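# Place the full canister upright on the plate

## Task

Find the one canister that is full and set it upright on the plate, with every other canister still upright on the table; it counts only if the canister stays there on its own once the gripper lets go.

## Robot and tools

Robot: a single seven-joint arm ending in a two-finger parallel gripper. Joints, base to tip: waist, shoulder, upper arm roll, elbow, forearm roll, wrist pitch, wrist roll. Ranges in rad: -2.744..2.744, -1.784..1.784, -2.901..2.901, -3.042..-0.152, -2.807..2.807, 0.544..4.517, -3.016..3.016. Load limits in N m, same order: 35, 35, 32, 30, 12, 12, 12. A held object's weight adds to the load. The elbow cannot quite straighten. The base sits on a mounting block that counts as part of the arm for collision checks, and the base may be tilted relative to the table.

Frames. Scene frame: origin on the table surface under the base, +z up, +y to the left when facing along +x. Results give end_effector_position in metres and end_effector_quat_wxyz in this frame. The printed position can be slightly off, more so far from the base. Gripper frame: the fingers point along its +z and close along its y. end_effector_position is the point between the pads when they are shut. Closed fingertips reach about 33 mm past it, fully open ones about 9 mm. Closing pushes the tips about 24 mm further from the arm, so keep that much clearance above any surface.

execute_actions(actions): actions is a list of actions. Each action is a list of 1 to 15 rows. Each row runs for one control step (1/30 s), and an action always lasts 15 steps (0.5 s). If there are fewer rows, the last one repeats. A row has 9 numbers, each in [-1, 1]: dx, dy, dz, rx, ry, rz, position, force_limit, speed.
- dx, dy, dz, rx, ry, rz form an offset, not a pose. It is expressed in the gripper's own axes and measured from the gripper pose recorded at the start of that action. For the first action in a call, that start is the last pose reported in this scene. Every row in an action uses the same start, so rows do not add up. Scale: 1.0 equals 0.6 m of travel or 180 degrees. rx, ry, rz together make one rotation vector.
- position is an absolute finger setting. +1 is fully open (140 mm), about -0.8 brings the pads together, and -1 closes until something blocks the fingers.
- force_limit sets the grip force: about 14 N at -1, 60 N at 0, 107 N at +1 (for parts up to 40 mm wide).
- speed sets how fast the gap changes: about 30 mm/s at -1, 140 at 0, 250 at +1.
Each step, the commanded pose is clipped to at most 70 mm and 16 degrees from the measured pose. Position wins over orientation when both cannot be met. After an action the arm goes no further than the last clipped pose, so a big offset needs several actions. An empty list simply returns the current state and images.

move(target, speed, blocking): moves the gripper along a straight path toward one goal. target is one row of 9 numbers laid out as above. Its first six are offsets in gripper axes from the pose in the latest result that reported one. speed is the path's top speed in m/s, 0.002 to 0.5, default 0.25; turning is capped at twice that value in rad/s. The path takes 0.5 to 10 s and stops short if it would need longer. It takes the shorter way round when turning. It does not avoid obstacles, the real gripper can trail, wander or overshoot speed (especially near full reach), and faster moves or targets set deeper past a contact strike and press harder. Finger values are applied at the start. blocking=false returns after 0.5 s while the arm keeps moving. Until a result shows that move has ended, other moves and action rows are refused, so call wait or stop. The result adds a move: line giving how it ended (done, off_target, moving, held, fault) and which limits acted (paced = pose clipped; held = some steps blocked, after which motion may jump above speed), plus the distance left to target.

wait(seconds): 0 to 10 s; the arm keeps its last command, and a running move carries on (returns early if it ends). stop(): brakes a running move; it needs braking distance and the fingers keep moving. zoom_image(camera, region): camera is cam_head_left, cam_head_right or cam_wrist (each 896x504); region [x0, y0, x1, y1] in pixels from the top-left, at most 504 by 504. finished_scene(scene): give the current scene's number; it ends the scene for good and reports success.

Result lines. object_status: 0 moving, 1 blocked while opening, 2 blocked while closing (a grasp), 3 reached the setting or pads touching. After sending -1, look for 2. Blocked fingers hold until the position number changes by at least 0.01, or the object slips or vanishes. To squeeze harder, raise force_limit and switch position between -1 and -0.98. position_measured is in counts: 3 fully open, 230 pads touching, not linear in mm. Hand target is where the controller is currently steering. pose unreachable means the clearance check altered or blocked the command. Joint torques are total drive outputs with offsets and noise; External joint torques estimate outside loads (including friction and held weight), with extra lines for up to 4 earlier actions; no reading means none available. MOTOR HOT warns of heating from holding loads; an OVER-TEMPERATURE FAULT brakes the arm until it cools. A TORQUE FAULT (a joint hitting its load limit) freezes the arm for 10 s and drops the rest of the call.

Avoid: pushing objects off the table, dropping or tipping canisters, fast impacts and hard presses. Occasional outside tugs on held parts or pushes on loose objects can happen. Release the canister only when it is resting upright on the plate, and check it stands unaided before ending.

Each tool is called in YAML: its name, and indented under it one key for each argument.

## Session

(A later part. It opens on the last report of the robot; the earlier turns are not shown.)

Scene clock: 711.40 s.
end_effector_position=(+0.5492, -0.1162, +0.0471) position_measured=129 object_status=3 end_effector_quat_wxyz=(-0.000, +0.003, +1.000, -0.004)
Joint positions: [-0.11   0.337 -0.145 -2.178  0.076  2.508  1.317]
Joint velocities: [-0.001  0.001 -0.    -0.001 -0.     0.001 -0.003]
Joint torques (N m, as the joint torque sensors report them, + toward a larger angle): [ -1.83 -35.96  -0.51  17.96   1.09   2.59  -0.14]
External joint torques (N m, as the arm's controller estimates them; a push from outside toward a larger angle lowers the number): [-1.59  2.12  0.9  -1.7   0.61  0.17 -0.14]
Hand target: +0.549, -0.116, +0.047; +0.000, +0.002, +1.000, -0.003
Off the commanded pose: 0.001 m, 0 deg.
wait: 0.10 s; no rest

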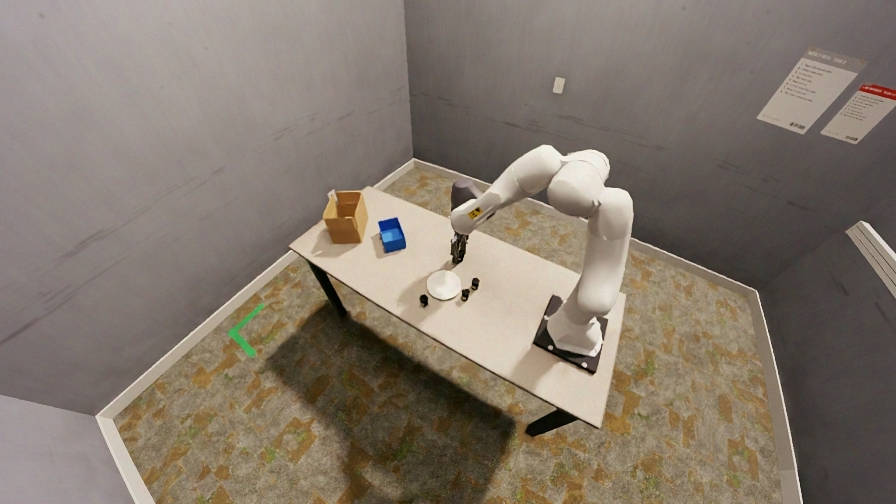

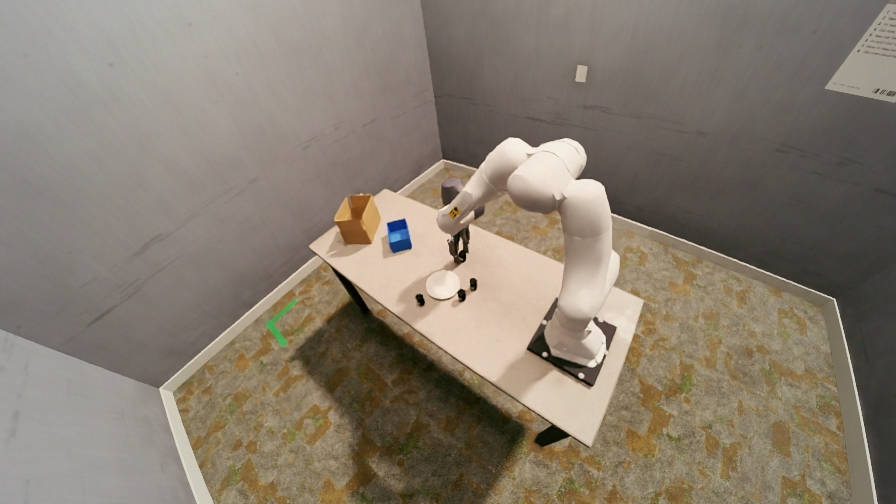

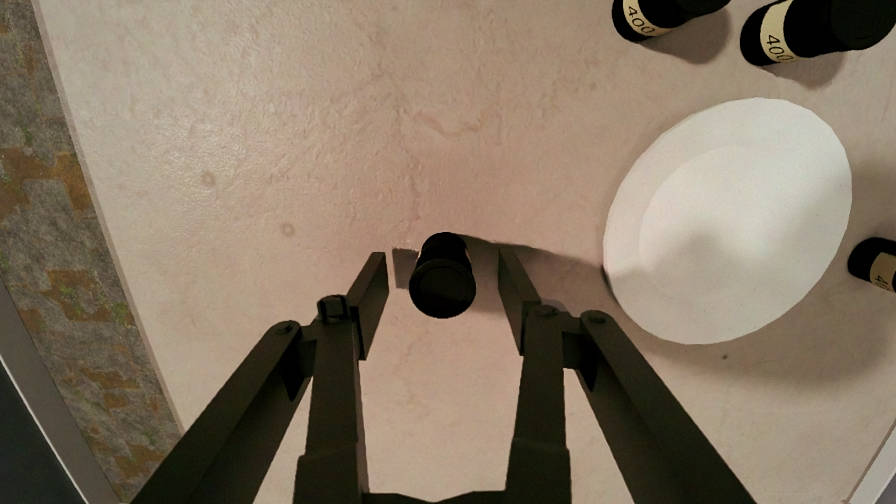

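execute_actions:
  actions:
    - [[0,0,-0.002,0,0,0,0.0,0,0],[0,0,-0.004,0,0,0,0.0,0,0],[0,0,-0.006,0,0,0,0.0,0,0],[0,0,-0.008,0,0,0,0.0,0,0],[0,0,-0.010,0,0,0,0.0,0,0],[0,0,-0.012,0,0,0,0.0,0,0],[0,0,-0.014,0,0,0,0.0,0,0],[0,0,-0.016,0,0,0,0.0,0,0],[0,0,-0.0175,0,0,0,0.0,0,0],[0,0,-0.019,0,0,0,0.0,0,0],[0,0,-0.020,0,0,0,0.0,0,0],[0,0,-0.0205,0,0,0,0.0,0,0]]

wait:
  seconds: 0.25

wait:
  seconds: 0.1

wait:
  seconds: 0.1

wait:
  seconds: 0.1

wait:
  seconds: 0.1

Scene clock: 728.80 s.
end_effector_position=(+0.5502, -0.1155, +0.0586) position_measured=129 object_status=3 end_effector_quat_wxyz=(+0.002, +0.002, +1.000, -0.003)
Joint positions: [-0.11   0.313 -0.145 -2.178  0.072  2.489  1.317]
Joint velocities: [-0.    -0.009 -0.001  0.    -0.005 -0.025  0.004]
Joint torques (N m, as the joint torque sensors report them, + toward a larger angle): [ -0.03 -37.05  -2.75  19.43  -0.06   1.72   0.13]
External joint torques (N m, as the arm's controller estimates them; a push from outside toward a larger angle lowers the number): [ 0.17  0.21 -1.47 -0.33 -0.55 -0.69  0.14]
Hand target: +0.549, -0.116, +0.059; -0.000, +0.003, +1.000, -0.004
Off the commanded pose: 0.001 m, 0 deg.

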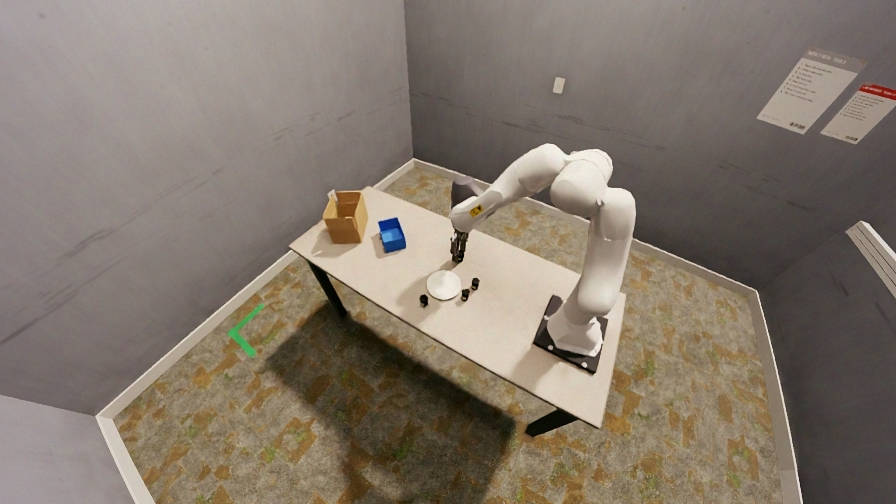

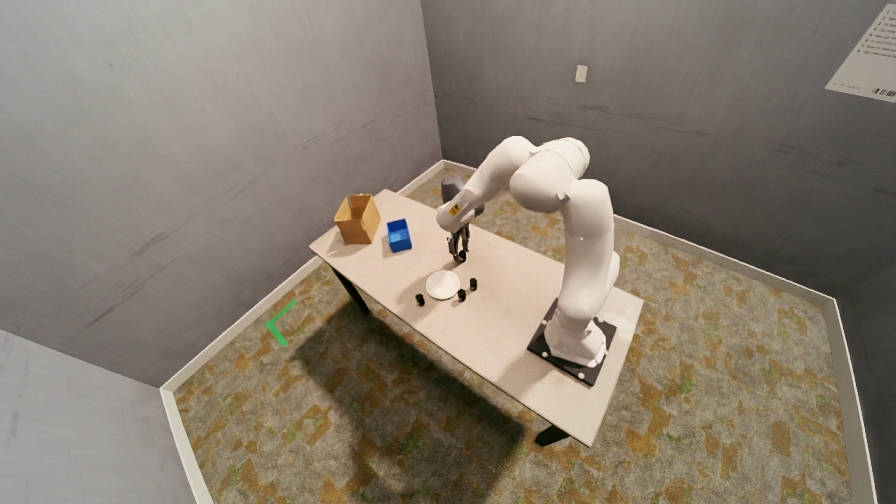

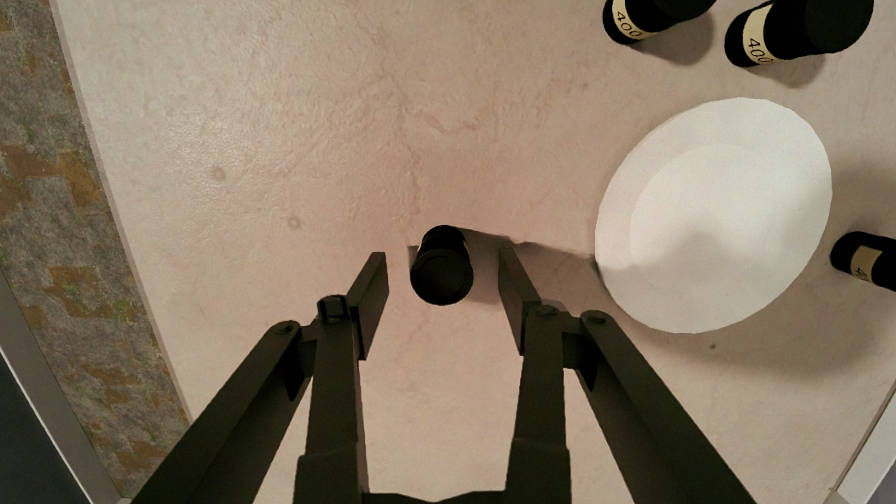

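Scene clock: 729.07 s.
end_effector_position=(+0.5492, -0.1153, +0.0584) position_measured=129 object_status=3 end_effector_quat_wxyz=(+0.000, +0.002, +1.000, -0.003)
Joint positions: [-0.11   0.313 -0.145 -2.178  0.072  2.485  1.318]
Joint velocities: [ 0.001  0.    -0.    -0.001 -0.001 -0.004  0.   ]
Joint torques (N m, as the joint torque sensors report them, + toward a larger angle): [  0.14 -37.01  -2.37  19.39  -0.02   1.88   0.25]
External joint torques (N m, as the arm's controller estimates them; a push from outside toward a larger angle lowers the number): [ 0.28  0.65 -1.12 -0.57 -0.51 -0.55  0.25]
Hand target: +0.549, -0.116, +0.059; -0.000, +0.003, +1.000, -0.004
Off the commanded pose: 0.001 m, 0 deg.
wait: 0.27 s; at rest by 0.17 s

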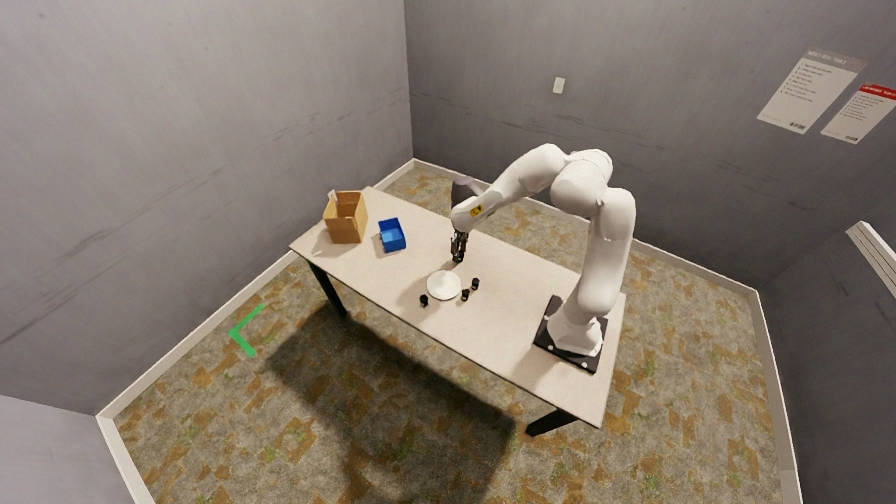

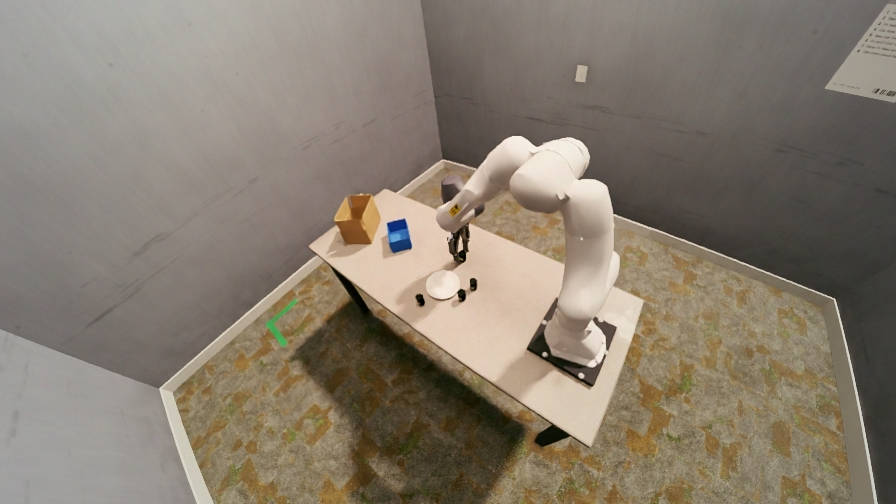

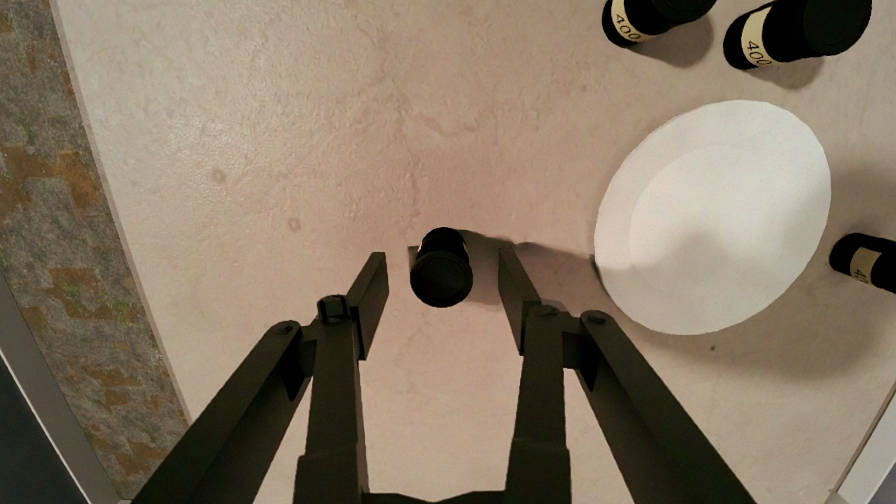

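Scene clock: 729.17 s.
end_effector_position=(+0.5491, -0.1153, +0.0584) position_measured=129 object_status=3 end_effector_quat_wxyz=(-0.000, +0.002, +1.000, -0.003)
Joint positions: [-0.11   0.313 -0.145 -2.178  0.072  2.485  1.318]
Joint velocities: [-0.001  0.002  0.    -0.001  0.001 -0.003  0.001]
Joint torques (N m, as the joint torque sensors report them, + toward a larger angle): [  0.05 -36.97  -2.54  19.47   0.     1.93   0.16]
External joint torques (N m, as the arm's controller estimates them; a push from outside toward a larger angle lowers the number): [ 0.24  0.67 -1.25 -0.49 -0.49 -0.49  0.16]
Hand target: +0.549, -0.116, +0.059; -0.000, +0.003, +1.000, -0.004
Off the commanded pose: 0.001 m, 0 deg.
wait: 0.10 s; no rest

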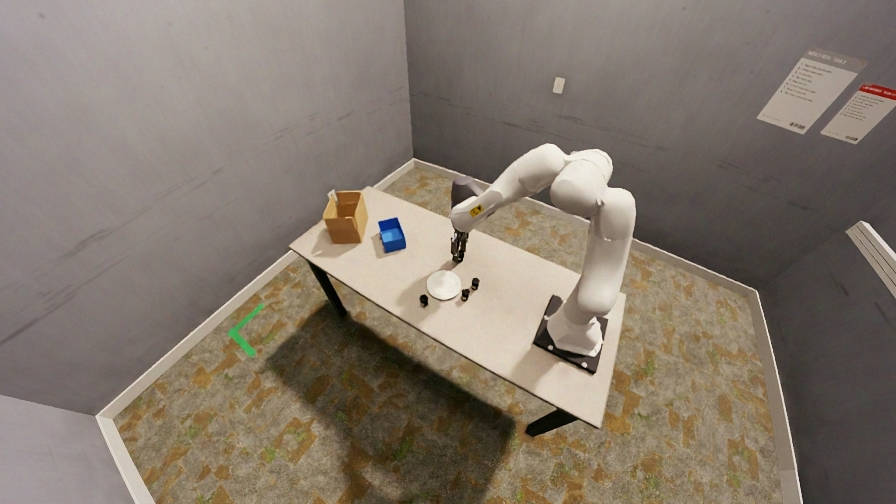

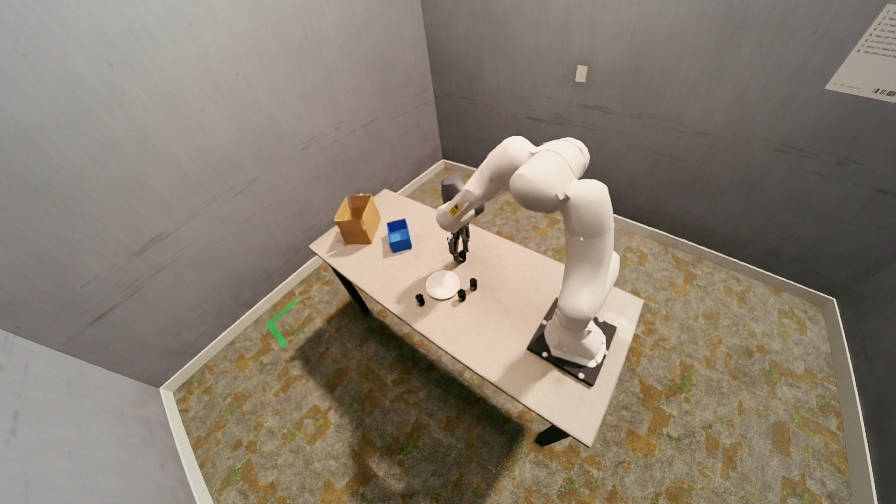

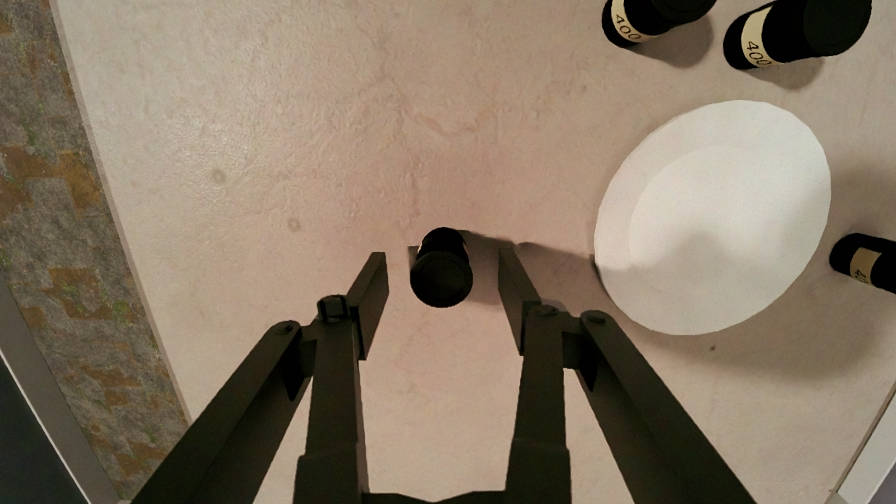

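Scene clock: 729.27 s.
end_effector_position=(+0.5490, -0.1153, +0.0583) position_measured=129 object_status=3 end_effector_quat_wxyz=(-0.000, +0.002, +1.000, -0.003)
Joint positions: [-0.11   0.313 -0.145 -2.178  0.072  2.485  1.318]
Joint velocities: [ 0.    -0.001 -0.    -0.     0.001 -0.002  0.001]
Joint torques (N m, as the joint torque sensors report them, + toward a larger angle): [  0.02 -36.99  -2.45  19.49   0.01   1.84   0.22]
External joint torques (N m, as the arm's controller estimates them; a push from outside toward a larger angle lowers the number): [ 0.19  0.8  -1.17 -0.55 -0.49 -0.59  0.22]
Hand target: +0.549, -0.116, +0.059; -0.000, +0.003, +1.000, -0.004
Off the commanded pose: 0.001 m, 0 deg.
wait: 0.10 s; no rest

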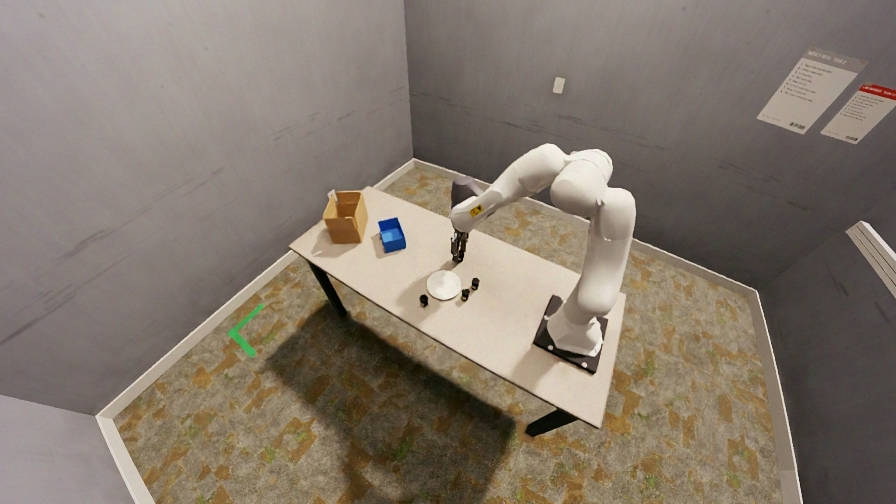

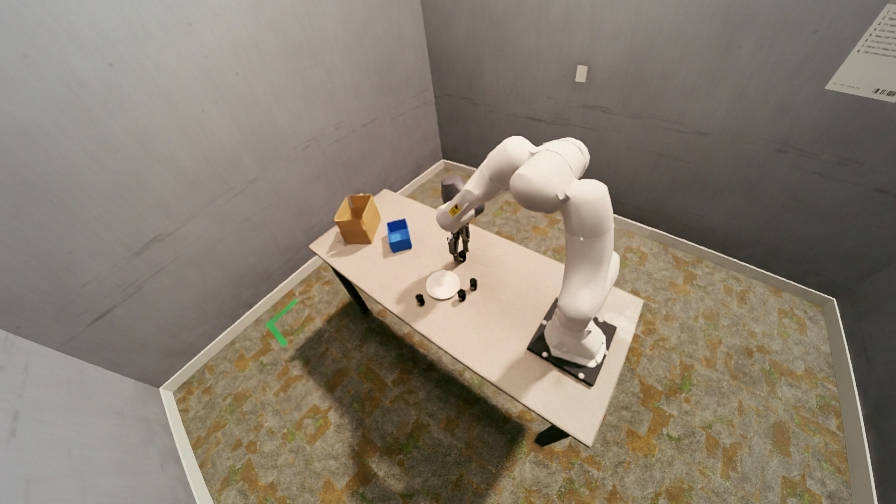

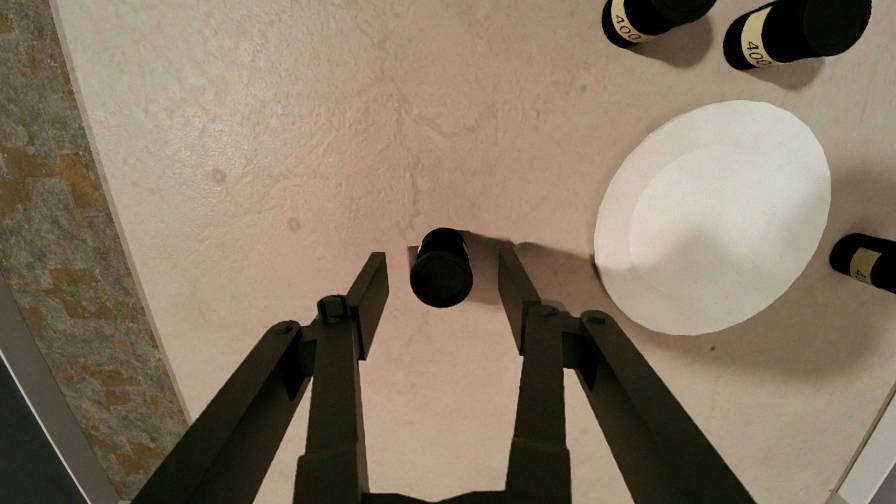

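Scene clock: 729.37 s.
end_effector_position=(+0.5490, -0.1153, +0.0583) position_measured=129 object_status=3 end_effector_quat_wxyz=(-0.000, +0.002, +1.000, -0.003)
Joint positions: [-0.11   0.313 -0.145 -2.178  0.072  2.484  1.318]
Joint velocities: [-0.001  0.001  0.001  0.001  0.    -0.001 -0.001]
Joint torques (N m, as the joint torque sensors report them, + toward a larger angle): [ -0.14 -36.94  -2.45  19.58   0.     1.84   0.19]
External joint torques (N m, as the arm's controller estimates them; a push from outside toward a larger angle lowers the number): [-0.01  0.62 -1.22 -0.31 -0.49 -0.57  0.19]
Hand target: +0.549, -0.116, +0.059; -0.000, +0.003, +1.000, -0.004
Off the commanded pose: 0.001 m, 0 deg.
wait: 0.10 s; no rest

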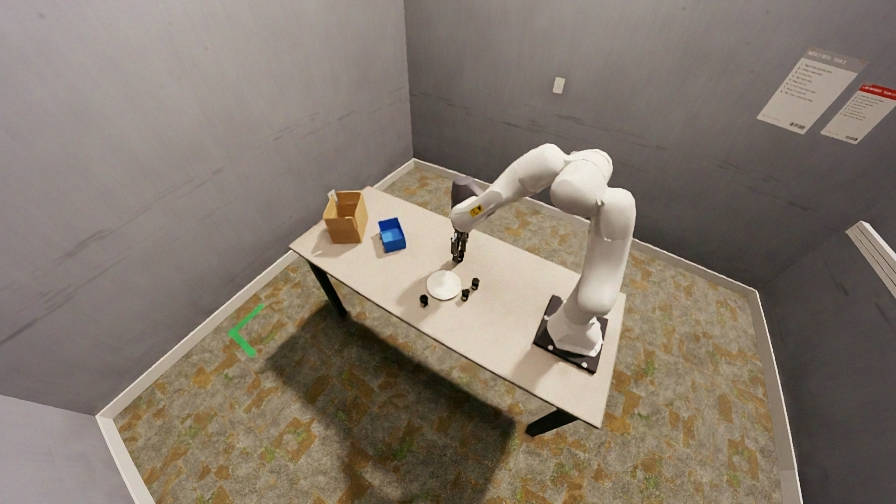

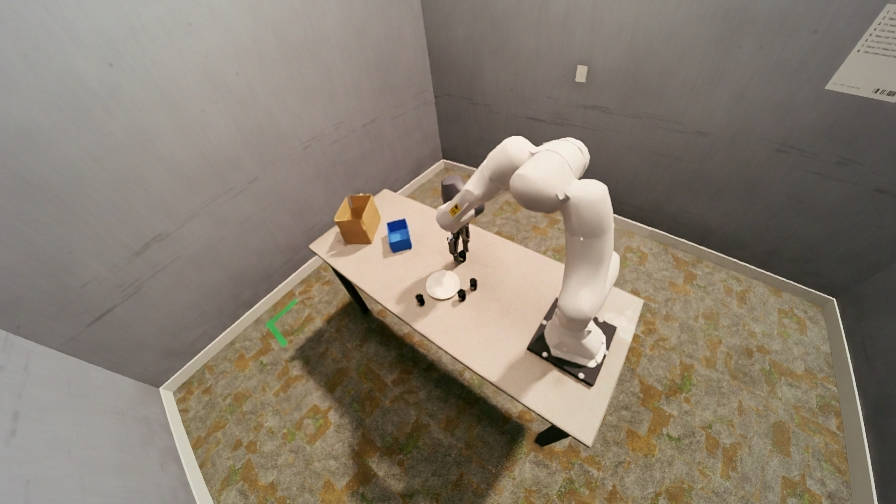

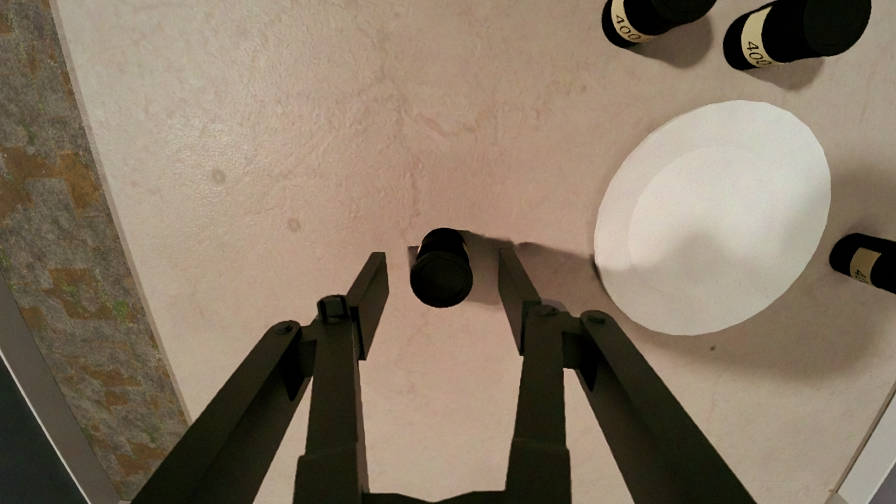

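Scene clock: 729.47 s.
end_effector_position=(+0.5490, -0.1153, +0.0583) position_measured=129 object_status=3 end_effector_quat_wxyz=(-0.000, +0.002, +1.000, -0.003)
Joint positions: [-0.11   0.313 -0.145 -2.178  0.072  2.484  1.318]
Joint velocities: [-0.001 -0.    -0.001  0.001  0.001 -0.002  0.001]
Joint torques (N m, as the joint torque sensors report them, + toward a larger angle): [ -0.13 -36.99  -2.29  19.34   0.     1.81   0.19]
External joint torques (N m, as the arm's controller estimates them; a push from outside toward a larger angle lowers the number): [ 0.13  0.72 -0.94 -0.67 -0.49 -0.61  0.19]
Hand target: +0.549, -0.116, +0.059; -0.000, +0.003, +1.000, -0.004
Off the commanded pose: 0.001 m, 0 deg.
wait: 0.10 s; no rest

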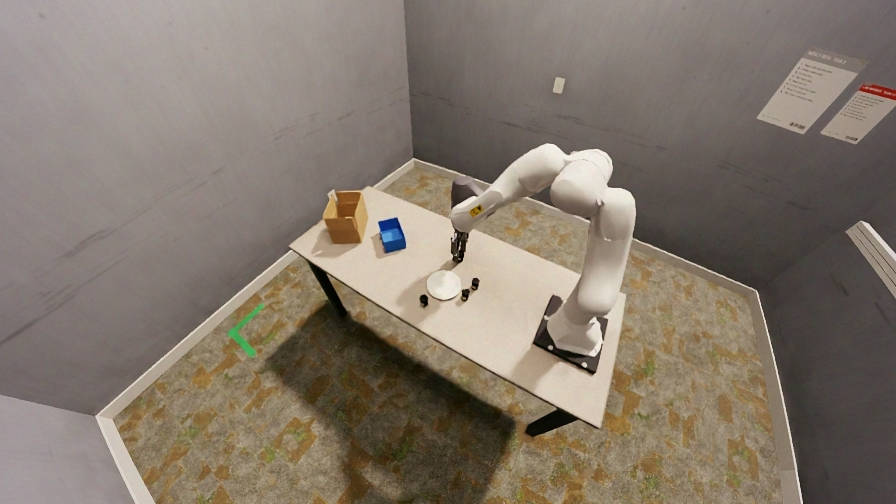

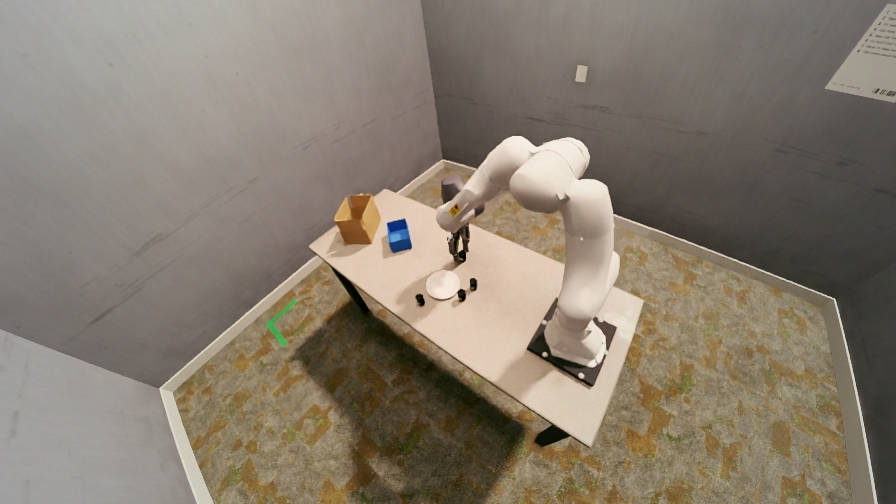

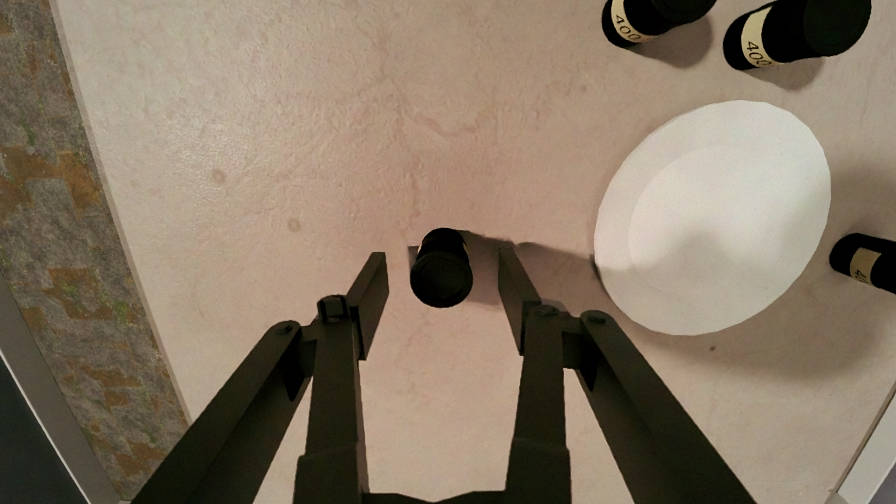

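execute_actions:
  actions: []

Scene clock: 740.50 s.
end_effector_position=(+0.5489, -0.1153, +0.0583) position_measured=129 object_status=3 end_effector_quat_wxyz=(-0.000, +0.002, +1.000, -0.003)
Joint positions: [-0.11   0.313 -0.145 -2.178  0.072  2.484  1.318]
Joint velocities: [-0.001 -0.001 -0.    -0.001  0.001  0.    -0.001]
Joint torques (N m, as the joint torque sensors report them, + toward a larger angle): [  0.14 -37.3   -2.59  19.3    0.02   1.83   0.2 ]
External joint torques (N m, as the arm's controller estimates them; a push from outside toward a larger angle lowers the number): [ 0.35  0.46 -1.29 -0.71 -0.48 -0.6   0.2 ]
Hand target: +0.549, -0.116, +0.059; -0.000, +0.003, +1.000, -0.004
Off the commanded pose: 0.001 m, 0 deg.

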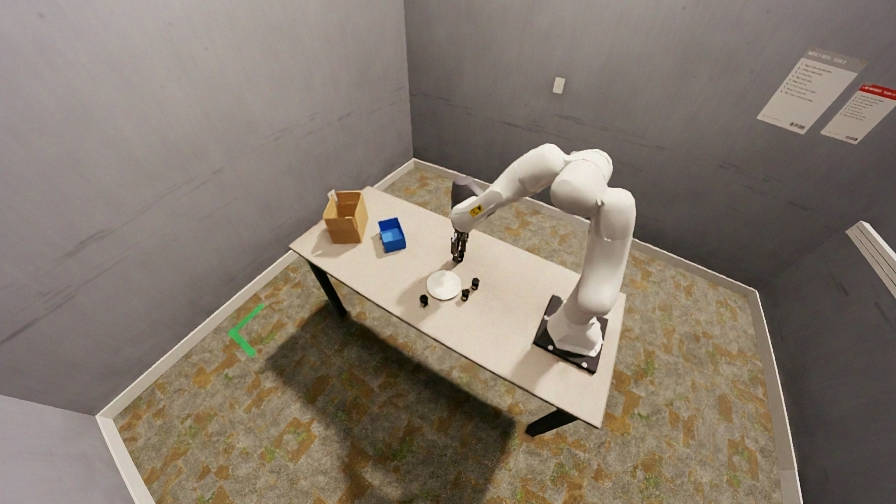

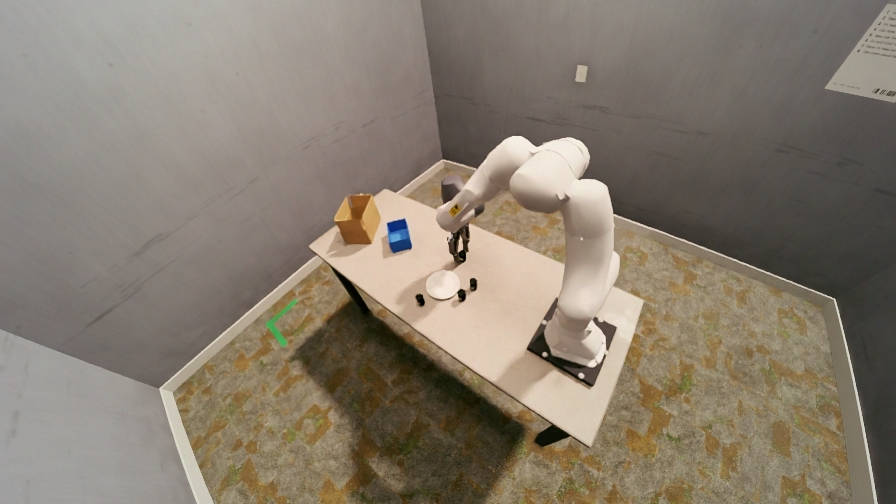

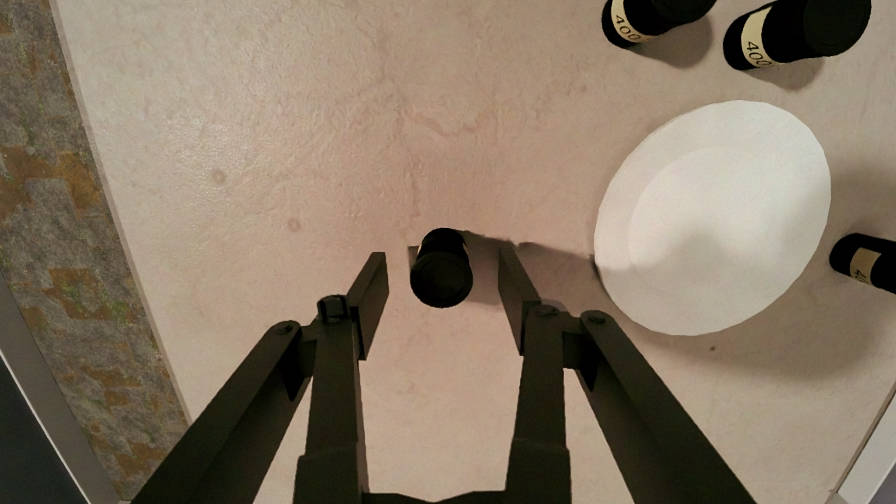

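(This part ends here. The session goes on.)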